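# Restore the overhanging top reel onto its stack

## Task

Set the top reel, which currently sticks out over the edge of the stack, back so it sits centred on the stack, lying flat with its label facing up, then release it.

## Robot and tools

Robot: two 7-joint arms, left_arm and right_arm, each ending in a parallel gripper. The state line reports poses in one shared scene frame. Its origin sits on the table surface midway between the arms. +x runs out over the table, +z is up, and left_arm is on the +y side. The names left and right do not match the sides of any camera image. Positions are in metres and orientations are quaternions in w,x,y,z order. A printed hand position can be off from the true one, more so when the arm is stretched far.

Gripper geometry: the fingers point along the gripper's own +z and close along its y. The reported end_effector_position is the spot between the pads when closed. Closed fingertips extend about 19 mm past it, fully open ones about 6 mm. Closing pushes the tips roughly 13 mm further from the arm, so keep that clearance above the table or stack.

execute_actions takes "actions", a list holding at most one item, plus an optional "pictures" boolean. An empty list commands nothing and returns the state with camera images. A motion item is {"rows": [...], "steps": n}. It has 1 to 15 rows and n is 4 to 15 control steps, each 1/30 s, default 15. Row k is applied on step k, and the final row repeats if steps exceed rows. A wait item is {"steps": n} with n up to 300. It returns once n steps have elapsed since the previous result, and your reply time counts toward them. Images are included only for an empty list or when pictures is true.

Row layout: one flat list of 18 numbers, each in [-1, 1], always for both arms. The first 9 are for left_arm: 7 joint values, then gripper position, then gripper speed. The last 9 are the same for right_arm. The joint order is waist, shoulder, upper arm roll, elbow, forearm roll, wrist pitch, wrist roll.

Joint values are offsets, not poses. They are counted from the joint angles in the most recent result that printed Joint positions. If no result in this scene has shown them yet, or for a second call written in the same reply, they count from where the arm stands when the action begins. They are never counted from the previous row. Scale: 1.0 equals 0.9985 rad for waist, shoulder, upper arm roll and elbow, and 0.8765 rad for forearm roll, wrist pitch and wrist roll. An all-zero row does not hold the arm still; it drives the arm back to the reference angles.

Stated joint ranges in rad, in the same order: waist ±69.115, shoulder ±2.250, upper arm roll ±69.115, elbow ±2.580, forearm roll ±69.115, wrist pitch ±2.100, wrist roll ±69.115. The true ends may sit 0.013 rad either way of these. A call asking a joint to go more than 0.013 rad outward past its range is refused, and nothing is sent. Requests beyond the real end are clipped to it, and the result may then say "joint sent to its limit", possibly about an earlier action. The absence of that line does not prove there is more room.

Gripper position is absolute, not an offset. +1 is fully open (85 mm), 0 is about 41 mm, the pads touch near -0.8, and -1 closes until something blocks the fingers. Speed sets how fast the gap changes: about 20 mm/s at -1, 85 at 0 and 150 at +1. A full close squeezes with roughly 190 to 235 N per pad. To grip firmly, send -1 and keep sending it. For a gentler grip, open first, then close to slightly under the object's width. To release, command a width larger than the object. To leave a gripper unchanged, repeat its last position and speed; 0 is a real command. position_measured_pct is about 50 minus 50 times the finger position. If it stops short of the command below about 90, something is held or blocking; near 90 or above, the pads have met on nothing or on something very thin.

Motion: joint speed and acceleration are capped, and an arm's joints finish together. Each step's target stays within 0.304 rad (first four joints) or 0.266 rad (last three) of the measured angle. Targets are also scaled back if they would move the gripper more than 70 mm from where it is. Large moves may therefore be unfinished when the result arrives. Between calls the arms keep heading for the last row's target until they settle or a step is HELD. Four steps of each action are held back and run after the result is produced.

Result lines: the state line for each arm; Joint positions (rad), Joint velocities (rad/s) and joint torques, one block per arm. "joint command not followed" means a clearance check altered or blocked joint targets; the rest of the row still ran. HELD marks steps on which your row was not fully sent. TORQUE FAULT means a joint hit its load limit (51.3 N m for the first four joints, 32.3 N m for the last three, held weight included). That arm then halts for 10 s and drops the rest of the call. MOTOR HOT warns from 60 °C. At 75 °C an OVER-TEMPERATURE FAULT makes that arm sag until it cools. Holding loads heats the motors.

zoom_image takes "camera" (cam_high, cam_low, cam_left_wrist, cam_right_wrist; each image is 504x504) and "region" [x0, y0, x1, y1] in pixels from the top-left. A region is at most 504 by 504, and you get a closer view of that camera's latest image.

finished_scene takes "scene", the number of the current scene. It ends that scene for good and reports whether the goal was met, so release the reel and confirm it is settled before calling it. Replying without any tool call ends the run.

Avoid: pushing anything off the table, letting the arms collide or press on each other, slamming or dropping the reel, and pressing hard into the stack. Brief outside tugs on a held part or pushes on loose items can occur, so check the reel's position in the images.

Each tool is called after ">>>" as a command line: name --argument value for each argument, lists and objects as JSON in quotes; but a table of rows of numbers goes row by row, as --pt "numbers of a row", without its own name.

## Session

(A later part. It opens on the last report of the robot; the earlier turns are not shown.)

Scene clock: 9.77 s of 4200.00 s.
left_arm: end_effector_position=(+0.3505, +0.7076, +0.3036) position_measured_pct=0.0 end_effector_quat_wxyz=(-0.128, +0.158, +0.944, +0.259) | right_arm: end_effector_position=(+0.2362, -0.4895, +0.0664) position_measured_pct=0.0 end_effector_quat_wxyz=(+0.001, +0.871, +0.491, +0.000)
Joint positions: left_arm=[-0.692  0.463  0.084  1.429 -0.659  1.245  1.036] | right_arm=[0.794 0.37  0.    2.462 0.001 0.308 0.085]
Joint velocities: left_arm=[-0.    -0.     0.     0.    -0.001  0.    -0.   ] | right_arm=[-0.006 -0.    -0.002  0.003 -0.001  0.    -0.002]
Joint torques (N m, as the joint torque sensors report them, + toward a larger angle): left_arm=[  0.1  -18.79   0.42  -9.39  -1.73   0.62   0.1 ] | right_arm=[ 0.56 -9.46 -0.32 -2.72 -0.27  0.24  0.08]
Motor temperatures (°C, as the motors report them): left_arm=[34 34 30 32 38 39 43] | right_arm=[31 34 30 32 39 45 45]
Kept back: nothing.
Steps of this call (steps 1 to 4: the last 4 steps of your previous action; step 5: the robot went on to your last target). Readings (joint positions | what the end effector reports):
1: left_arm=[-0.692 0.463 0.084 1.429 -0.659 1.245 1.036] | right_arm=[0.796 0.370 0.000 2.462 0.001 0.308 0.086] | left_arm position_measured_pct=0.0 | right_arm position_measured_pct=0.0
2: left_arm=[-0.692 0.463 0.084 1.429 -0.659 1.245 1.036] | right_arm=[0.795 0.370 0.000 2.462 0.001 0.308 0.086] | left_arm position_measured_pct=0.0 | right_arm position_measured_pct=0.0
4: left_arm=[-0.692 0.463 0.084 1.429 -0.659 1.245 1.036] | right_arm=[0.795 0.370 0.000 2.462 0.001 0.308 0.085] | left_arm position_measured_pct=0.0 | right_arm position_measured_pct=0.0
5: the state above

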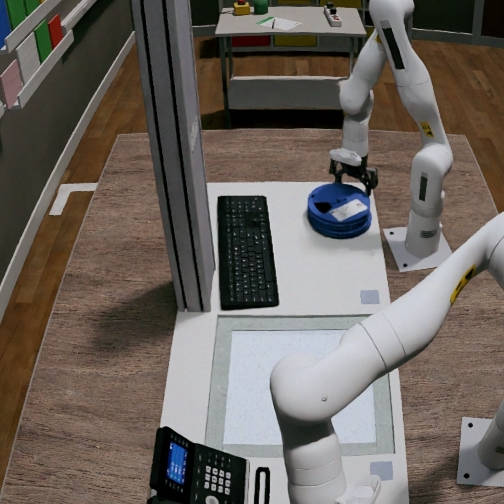

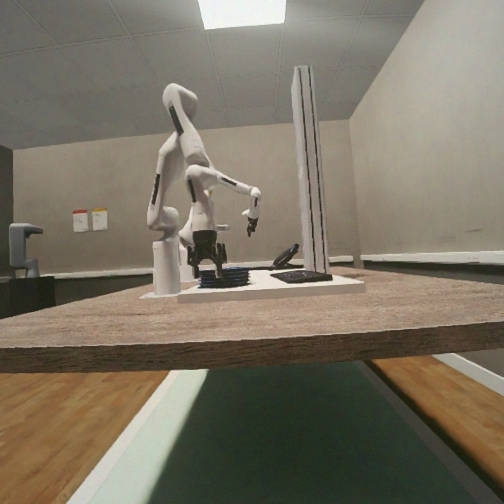

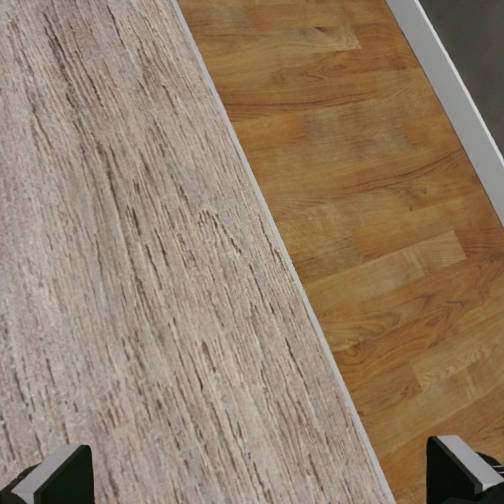

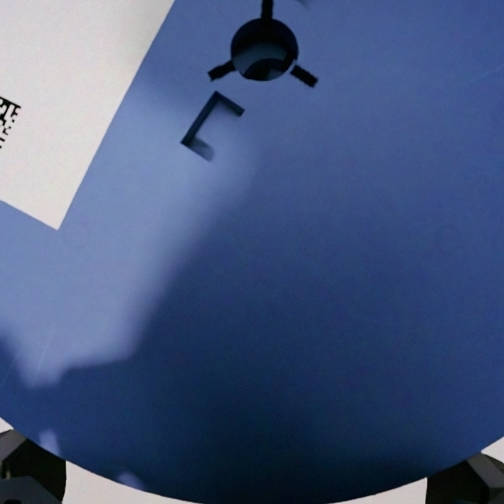

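>>> execute_actions --actions '[{"rows":[[0,0,0,0,0,0,0,1,0,-0.012,-0.001,0,0.002,0,-0.001,-0.014,1,0]],"steps":14}]' --pictures true

>>> zoom_image --camera "cam_high" --region '[290, 160, 400, 250]'

>>> zoom_image --camera "cam_right_wrist" --region '[170, 0, 350, 170]'

Scene clock: 10.30 s of 4200.00 s.
left_arm: end_effector_position=(+0.3505, +0.7076, +0.3036) position_measured_pct=0.0 end_effector_quat_wxyz=(-0.128, +0.158, +0.944, +0.259) | right_arm: end_effector_position=(+0.2376, -0.4874, +0.0665) position_measured_pct=0.0 end_effector_quat_wxyz=(+0.001, +0.872, +0.490, +0.000)
Joint positions: left_arm=[-0.692  0.463  0.084  1.429 -0.659  1.245  1.036] | right_arm=[0.783 0.369 0.001 2.464 0.001 0.307 0.073]
Joint velocities: left_arm=[ 0.     0.001  0.001 -0.     0.    -0.001 -0.   ] | right_arm=[-0.004  0.001  0.002  0.003  0.001  0.    -0.001]
Joint torques (N m, as the joint torque sensors report them, + toward a larger angle): left_arm=[ -0.21 -18.63   0.24  -9.5   -1.59   0.49   0.29] | right_arm=[ 0.8  -9.82 -0.37 -2.62 -0.16  0.64  0.14]
Motor temperatures (°C, as the motors report them): left_arm=[34 34 30 32 38 39 43] | right_arm=[31 34 30 32 39 45 45]
Steps of this call (steps 1 to 6: the robot went on to your last target; steps 7 to 16: the first 10 steps of this action). Readings (joint positions | what the end effector reports):
7: left_arm=[-0.692 0.463 0.084 1.429 -0.659 1.245 1.036] | right_arm=[0.792 0.370 0.001 2.462 0.001 0.308 0.084] | left_arm position_measured_pct=0.0 | right_arm position_measured_pct=0.0
8: left_arm=[-0.692 0.463 0.084 1.429 -0.659 1.245 1.036] | right_arm=[0.788 0.369 0.001 2.463 0.001 0.307 0.081] | left_arm position_measured_pct=0.0 | right_arm position_measured_pct=0.0
10: left_arm=[-0.692 0.463 0.084 1.429 -0.659 1.245 1.036] | right_arm=[0.785 0.369 0.001 2.463 0.001 0.307 0.075] | left_arm position_measured_pct=0.0 | right_arm position_measured_pct=0.0
14: left_arm=[-0.692 0.463 0.084 1.429 -0.659 1.245 1.036] | right_arm=[0.784 0.369 0.001 2.464 0.001 0.307 0.073] | left_arm position_measured_pct=0.0 | right_arm position_measured_pct=0.0
16: the state above

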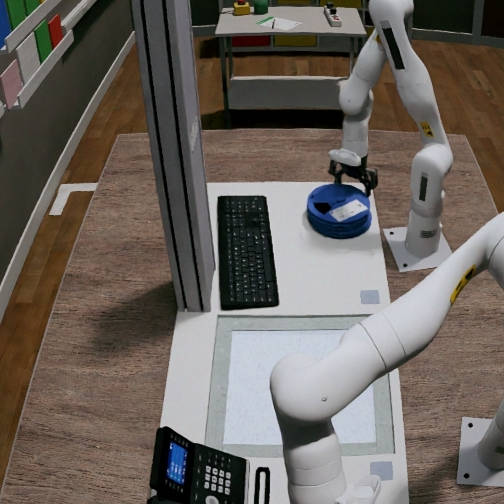

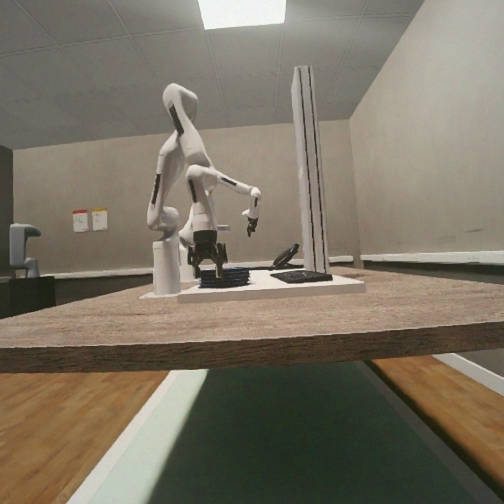

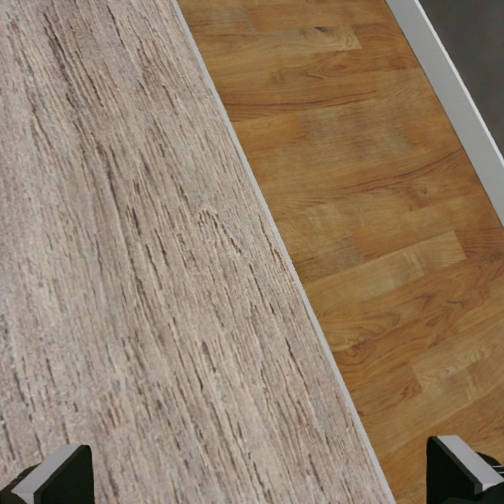

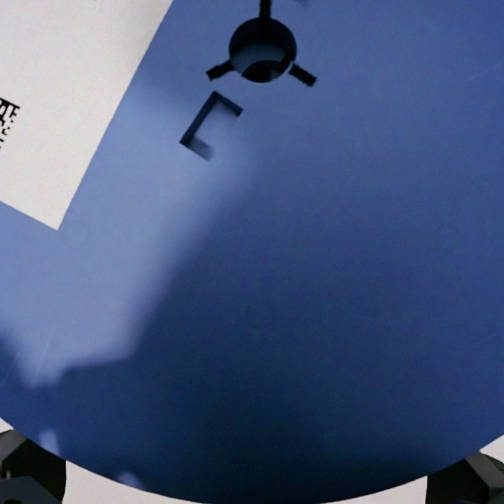

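Region (290, 160, 400, 250) of cam_high's 504x504 image, scaled by 4.582, with more detail than that image has; it fills the top 412 rows of this view, and the rest is white.

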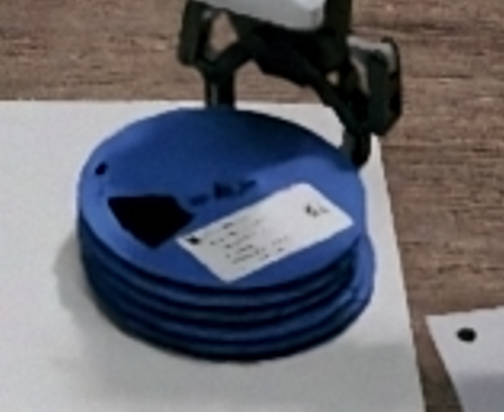

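Region (170, 0, 350, 170) of cam_right_wrist's 504x504 image, scaled by 2.800.

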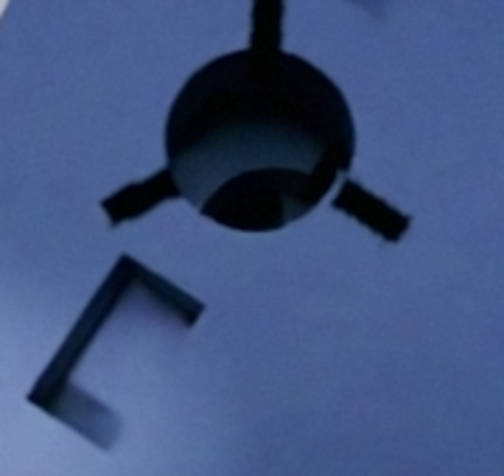

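>>> execute_actions --actions '[{"rows":[[0,0,0,0,0,0,0,1,0,0.06,0,0,0,0,0,0.06,1,0],[0,0,0,0,0,0,0,1,0,0.06,0,0,0,0,0,0.06,1,0],[0,0,0,0,0,0,0,1,0,0.06,0,0,0,0,0,0.06,1,0],[0,0,0,0,0,0,0,1,0,0.06,0,0,0,0,0,0.06,1,0],[0,0,0,0,0,0,0,1,0,0.06,0,0,0,0,0,0.06,1,0],[0,0,0,0,0,0,0,1,0,0.06,0,0,0,0,0,0.06,1,0],[0,0,0,0,0,0,0,1,0,0.06,-0.17,0,-0.08,0,0.285,0.06,1,0]],"steps":15}]'

>>> execute_actions --actions '[{"steps":8}]'

>>> execute_actions --actions '[{"rows":[[0,0,0,0,0,0,0,1,0,-0.22,-0.085,0,-0.053,0,0.158,-0.24,1,0]],"steps":15}]'

>>> execute_actions --actions '[{"steps":8}]' --pictures true

>>> zoom_image --camera "cam_right_wrist" --region '[180, 180, 330, 330]'

>>> zoom_image --camera "cam_low" --region '[160, 250, 270, 305]'

Scene clock: 10.87 s of 4200.00 s.
left_arm: end_effector_position=(+0.3505, +0.7076, +0.3036) position_measured_pct=0.0 end_effector_quat_wxyz=(-0.128, +0.158, +0.944, +0.259) | right_arm: end_effector_position=(+0.2301, -0.4994, +0.0842) position_measured_pct=0.0 end_effector_quat_wxyz=(+0.003, +0.873, +0.488, +0.001)
Joint positions: left_arm=[-0.692  0.463  0.084  1.429 -0.659  1.245  1.036] | right_arm=[0.84  0.309 0.001 2.439 0.001 0.387 0.124]
Joint velocities: left_arm=[-0.     0.     0.     0.    -0.001 -0.001 -0.   ] | right_arm=[ 0.024 -0.758 -0.    -0.344  0.     1.076  0.007]
Joint torques (N m, as the joint torque sensors report them, + toward a larger angle): left_arm=[ -0.03 -18.64   0.04  -9.39  -1.69   0.63   0.45] | right_arm=[  0.77 -11.94  -0.08  -4.22   0.2    0.1    0.12]
Motor temperatures (°C, as the motors report them): left_arm=[34 34 30 32 38 39 43] | right_arm=[31 34 30 32 39 45 45]
Steps of this call (steps 1 to 4: the last 4 steps of your previous action; steps 5 to 6: the robot went on to your last target; steps 7 to 17: the first 11 steps of this action). Readings (joint positions | what the end effector reports):
7: left_arm=[-0.692 0.463 0.084 1.429 -0.659 1.245 1.036] | right_arm=[0.785 0.369 0.001 2.464 0.001 0.307 0.074] | left_arm position_measured_pct=0.0 | right_arm position_measured_pct=0.0
8: left_arm=[-0.692 0.463 0.084 1.429 -0.659 1.245 1.036] | right_arm=[0.792 0.369 0.000 2.464 0.001 0.307 0.078] | left_arm position_measured_pct=0.0 | right_arm position_measured_pct=0.0
10: left_arm=[-0.692 0.463 0.084 1.429 -0.659 1.245 1.036] | right_arm=[0.819 0.369 0.000 2.464 0.001 0.307 0.099] | left_arm position_measured_pct=0.0 | right_arm position_measured_pct=0.0
14: left_arm=[-0.692 0.463 0.084 1.429 -0.659 1.245 1.036] | right_arm=[0.837 0.361 0.002 2.461 0.001 0.316 0.123] | left_arm position_measured_pct=0.0 | right_arm position_measured_pct=0.0
17: the state above

Scene clock: 11.13 s of 4200.00 s.
left_arm: end_effector_position=(+0.3505, +0.7076, +0.3036) position_measured_pct=0.0 end_effector_quat_wxyz=(-0.128, +0.158, +0.944, +0.259) | right_arm: end_effector_position=(+0.2284, -0.4991, +0.1177) position_measured_pct=0.0 end_effector_quat_wxyz=(-0.002, +0.873, +0.487, -0.001)
Joint positions: left_arm=[-0.692  0.463  0.084  1.429 -0.659  1.245  1.036] | right_arm=[0.843 0.205 0.001 2.385 0.001 0.555 0.125]
Joint velocities: left_arm=[ 0.001  0.    -0.001  0.001  0.001  0.    -0.   ] | right_arm=[ 0.002 -0.049 -0.001 -0.009  0.     0.026  0.   ]
Joint torques (N m, as the joint torque sensors report them, + toward a larger angle): left_arm=[ -0.11 -18.78  -0.11  -9.55  -1.65   0.64   0.18] | right_arm=[ 0.53 -9.53 -0.31 -5.13  0.1   0.1   0.33]
Motor temperatures (°C, as the motors report them): left_arm=[34 34 30 32 38 39 43] | right_arm=[31 34 30 32 39 45 45]
Kept back: nothing.
Steps of this call (steps 1 to 4: the last 4 steps of your previous action; steps 5 to 8: the robot went on to your last target). Readings (joint positions | what the end effector reports):
1: left_arm=[-0.692 0.463 0.084 1.429 -0.659 1.245 1.036] | right_arm=[0.841 0.282 0.001 2.426 0.001 0.426 0.125] | left_arm position_measured_pct=0.0 | right_arm position_measured_pct=0.0
2: left_arm=[-0.692 0.463 0.084 1.429 -0.659 1.245 1.036] | right_arm=[0.841 0.258 0.001 2.414 0.001 0.463 0.125] | left_arm position_measured_pct=0.0 | right_arm position_measured_pct=0.0
4: left_arm=[-0.692 0.463 0.084 1.429 -0.659 1.245 1.036] | right_arm=[0.842 0.224 0.001 2.395 0.001 0.521 0.125] | left_arm position_measured_pct=0.0 | right_arm position_measured_pct=0.0
8: the state above

Scene clock: 11.50 s of 4200.00 s.
left_arm: end_effector_position=(+0.3505, +0.7076, +0.3036) position_measured_pct=0.0 end_effector_quat_wxyz=(-0.128, +0.158, +0.944, +0.259) | right_arm: end_effector_position=(+0.2599, -0.4599, +0.1461) position_measured_pct=0.0 end_effector_quat_wxyz=(-0.002, +0.873, +0.488, -0.002)
Joint positions: left_arm=[-0.692  0.463  0.084  1.429 -0.659  1.245  1.036] | right_arm=[ 0.643  0.128  0.     2.335  0.     0.684 -0.071]
Joint velocities: left_arm=[ 0.    -0.    -0.001  0.    -0.    -0.001 -0.   ] | right_arm=[-0.294 -0.109 -0.001 -0.081  0.     0.226 -0.342]
Joint torques (N m, as the joint torque sensors report them, + toward a larger angle): left_arm=[ -0.34 -18.82  -0.11  -9.11  -1.47   0.65   0.26] | right_arm=[ 1.1  -7.79  0.59 -5.25  0.51 -0.03  0.15]
Motor temperatures (°C, as the motors report them): left_arm=[34 34 30 32 38 39 43] | right_arm=[31 34 30 32 39 45 45]
Steps of this call (steps 1 to 11: the first 11 steps of this action). Readings (joint positions | what the end effector reports):
1: left_arm=[-0.692 0.463 0.084 1.429 -0.659 1.245 1.036] | right_arm=[0.841 0.203 0.001 2.384 0.001 0.557 0.125] | left_arm position_measured_pct=0.0 | right_arm position_measured_pct=0.0
2: left_arm=[-0.692 0.463 0.084 1.429 -0.659 1.245 1.036] | right_arm=[0.834 0.199 0.002 2.383 0.001 0.560 0.119] | left_arm position_measured_pct=0.0 | right_arm position_measured_pct=0.0
4: left_arm=[-0.692 0.463 0.084 1.429 -0.659 1.245 1.036] | right_arm=[0.803 0.187 0.002 2.376 0.001 0.577 0.093] | left_arm position_measured_pct=0.0 | right_arm position_measured_pct=0.0
8: left_arm=[-0.692 0.463 0.084 1.429 -0.659 1.245 1.036] | right_arm=[0.694 0.146 0.001 2.349 0.001 0.647 -0.014] | left_arm position_measured_pct=0.0 | right_arm position_measured_pct=0.0
11: the state above

Scene clock: 11.77 s of 4200.00 s.
left_arm: end_effector_position=(+0.3505, +0.7076, +0.3036) position_measured_pct=0.0 end_effector_quat_wxyz=(-0.128, +0.158, +0.944, +0.259) | right_arm: end_effector_position=(+0.2620, -0.4563, +0.1485) position_measured_pct=0.0 end_effector_quat_wxyz=(-0.002, +0.872, +0.490, -0.002)
Joint positions: left_arm=[-0.692  0.463  0.084  1.429 -0.659  1.245  1.036] | right_arm=[ 0.625  0.121  0.001  2.332  0.001  0.694 -0.085]
Joint velocities: left_arm=[ 0.     0.001  0.001  0.     0.002 -0.001  0.   ] | right_arm=[-0.018 -0.006  0.    -0.002  0.001  0.001 -0.001]
Joint torques (N m, as the joint torque sensors report them, + toward a larger angle): left_arm=[  0.48 -18.71   0.06  -9.54  -1.56   0.85   0.46] | right_arm=[ 0.81 -8.82 -0.15 -5.65  0.29  0.3  -0.07]
Motor temperatures (°C, as the motors report them): left_arm=[34 34 30 32 38 39 43] | right_arm=[31 34 30 32 39 45 45]
Kept back: nothing.
Steps of this call (steps 1 to 4: the last 4 steps of your previous action; steps 5 to 8: the robot went on to your last target). Readings (joint positions | what the end effector reports):
1: left_arm=[-0.692 0.463 0.084 1.429 -0.659 1.245 1.036] | right_arm=[0.636 0.125 0.000 2.333 0.000 0.690 -0.080] | left_arm position_measured_pct=0.0 | right_arm position_measured_pct=0.0
2: left_arm=[-0.692 0.463 0.084 1.429 -0.659 1.245 1.036] | right_arm=[0.633 0.124 0.000 2.332 0.000 0.692 -0.084] | left_arm position_measured_pct=0.0 | right_arm position_measured_pct=0.0
4: left_arm=[-0.692 0.463 0.084 1.429 -0.659 1.245 1.036] | right_arm=[0.630 0.123 0.001 2.332 0.001 0.694 -0.085] | left_arm position_measured_pct=0.0 | right_arm position_measured_pct=0.0
8: the state above

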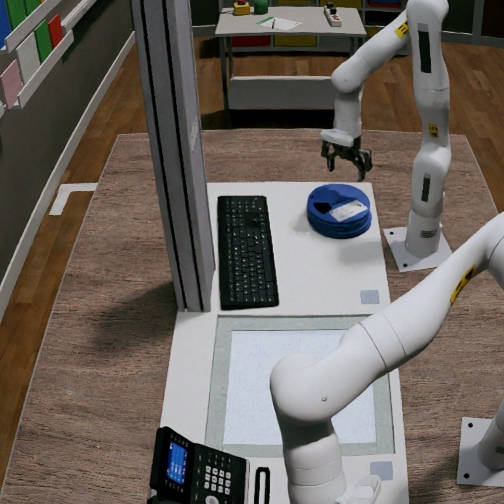

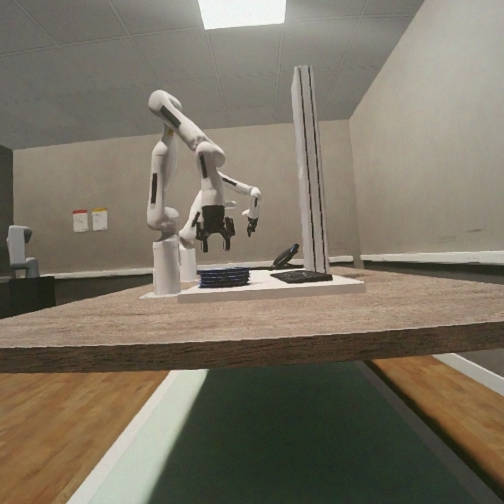

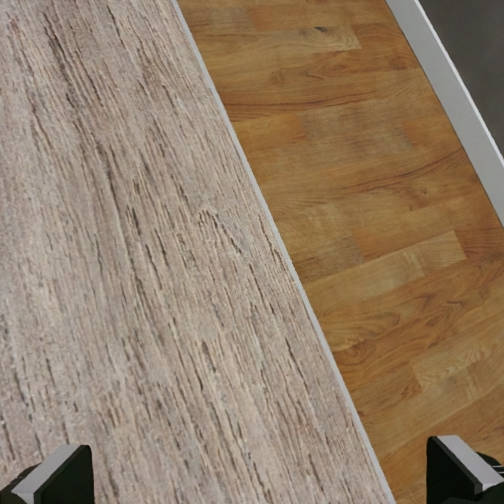

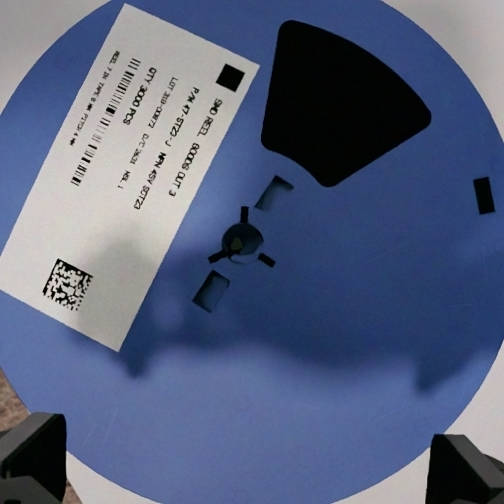

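Region (180, 180, 330, 330) of cam_right_wrist's 504x504 image, scaled by 3.360.

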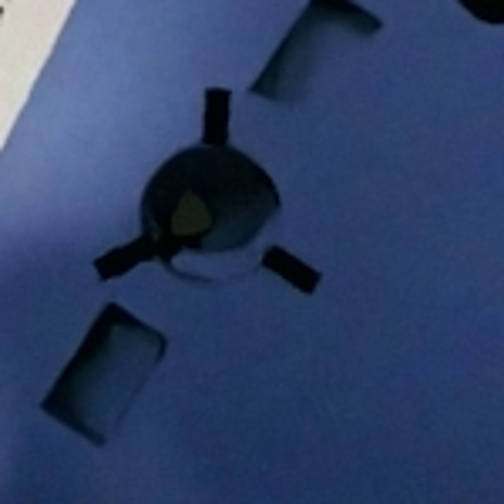

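Region (160, 250, 270, 305) of cam_low's 504x504 image, scaled by 4.582, with more detail than that image has.

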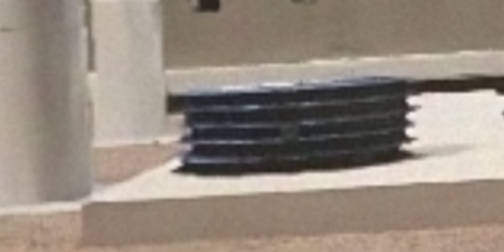

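Within about 2.5 mm, and I can see through the whole stack.

>>> finished_scene --scene 1

The scene is finished: the task was done.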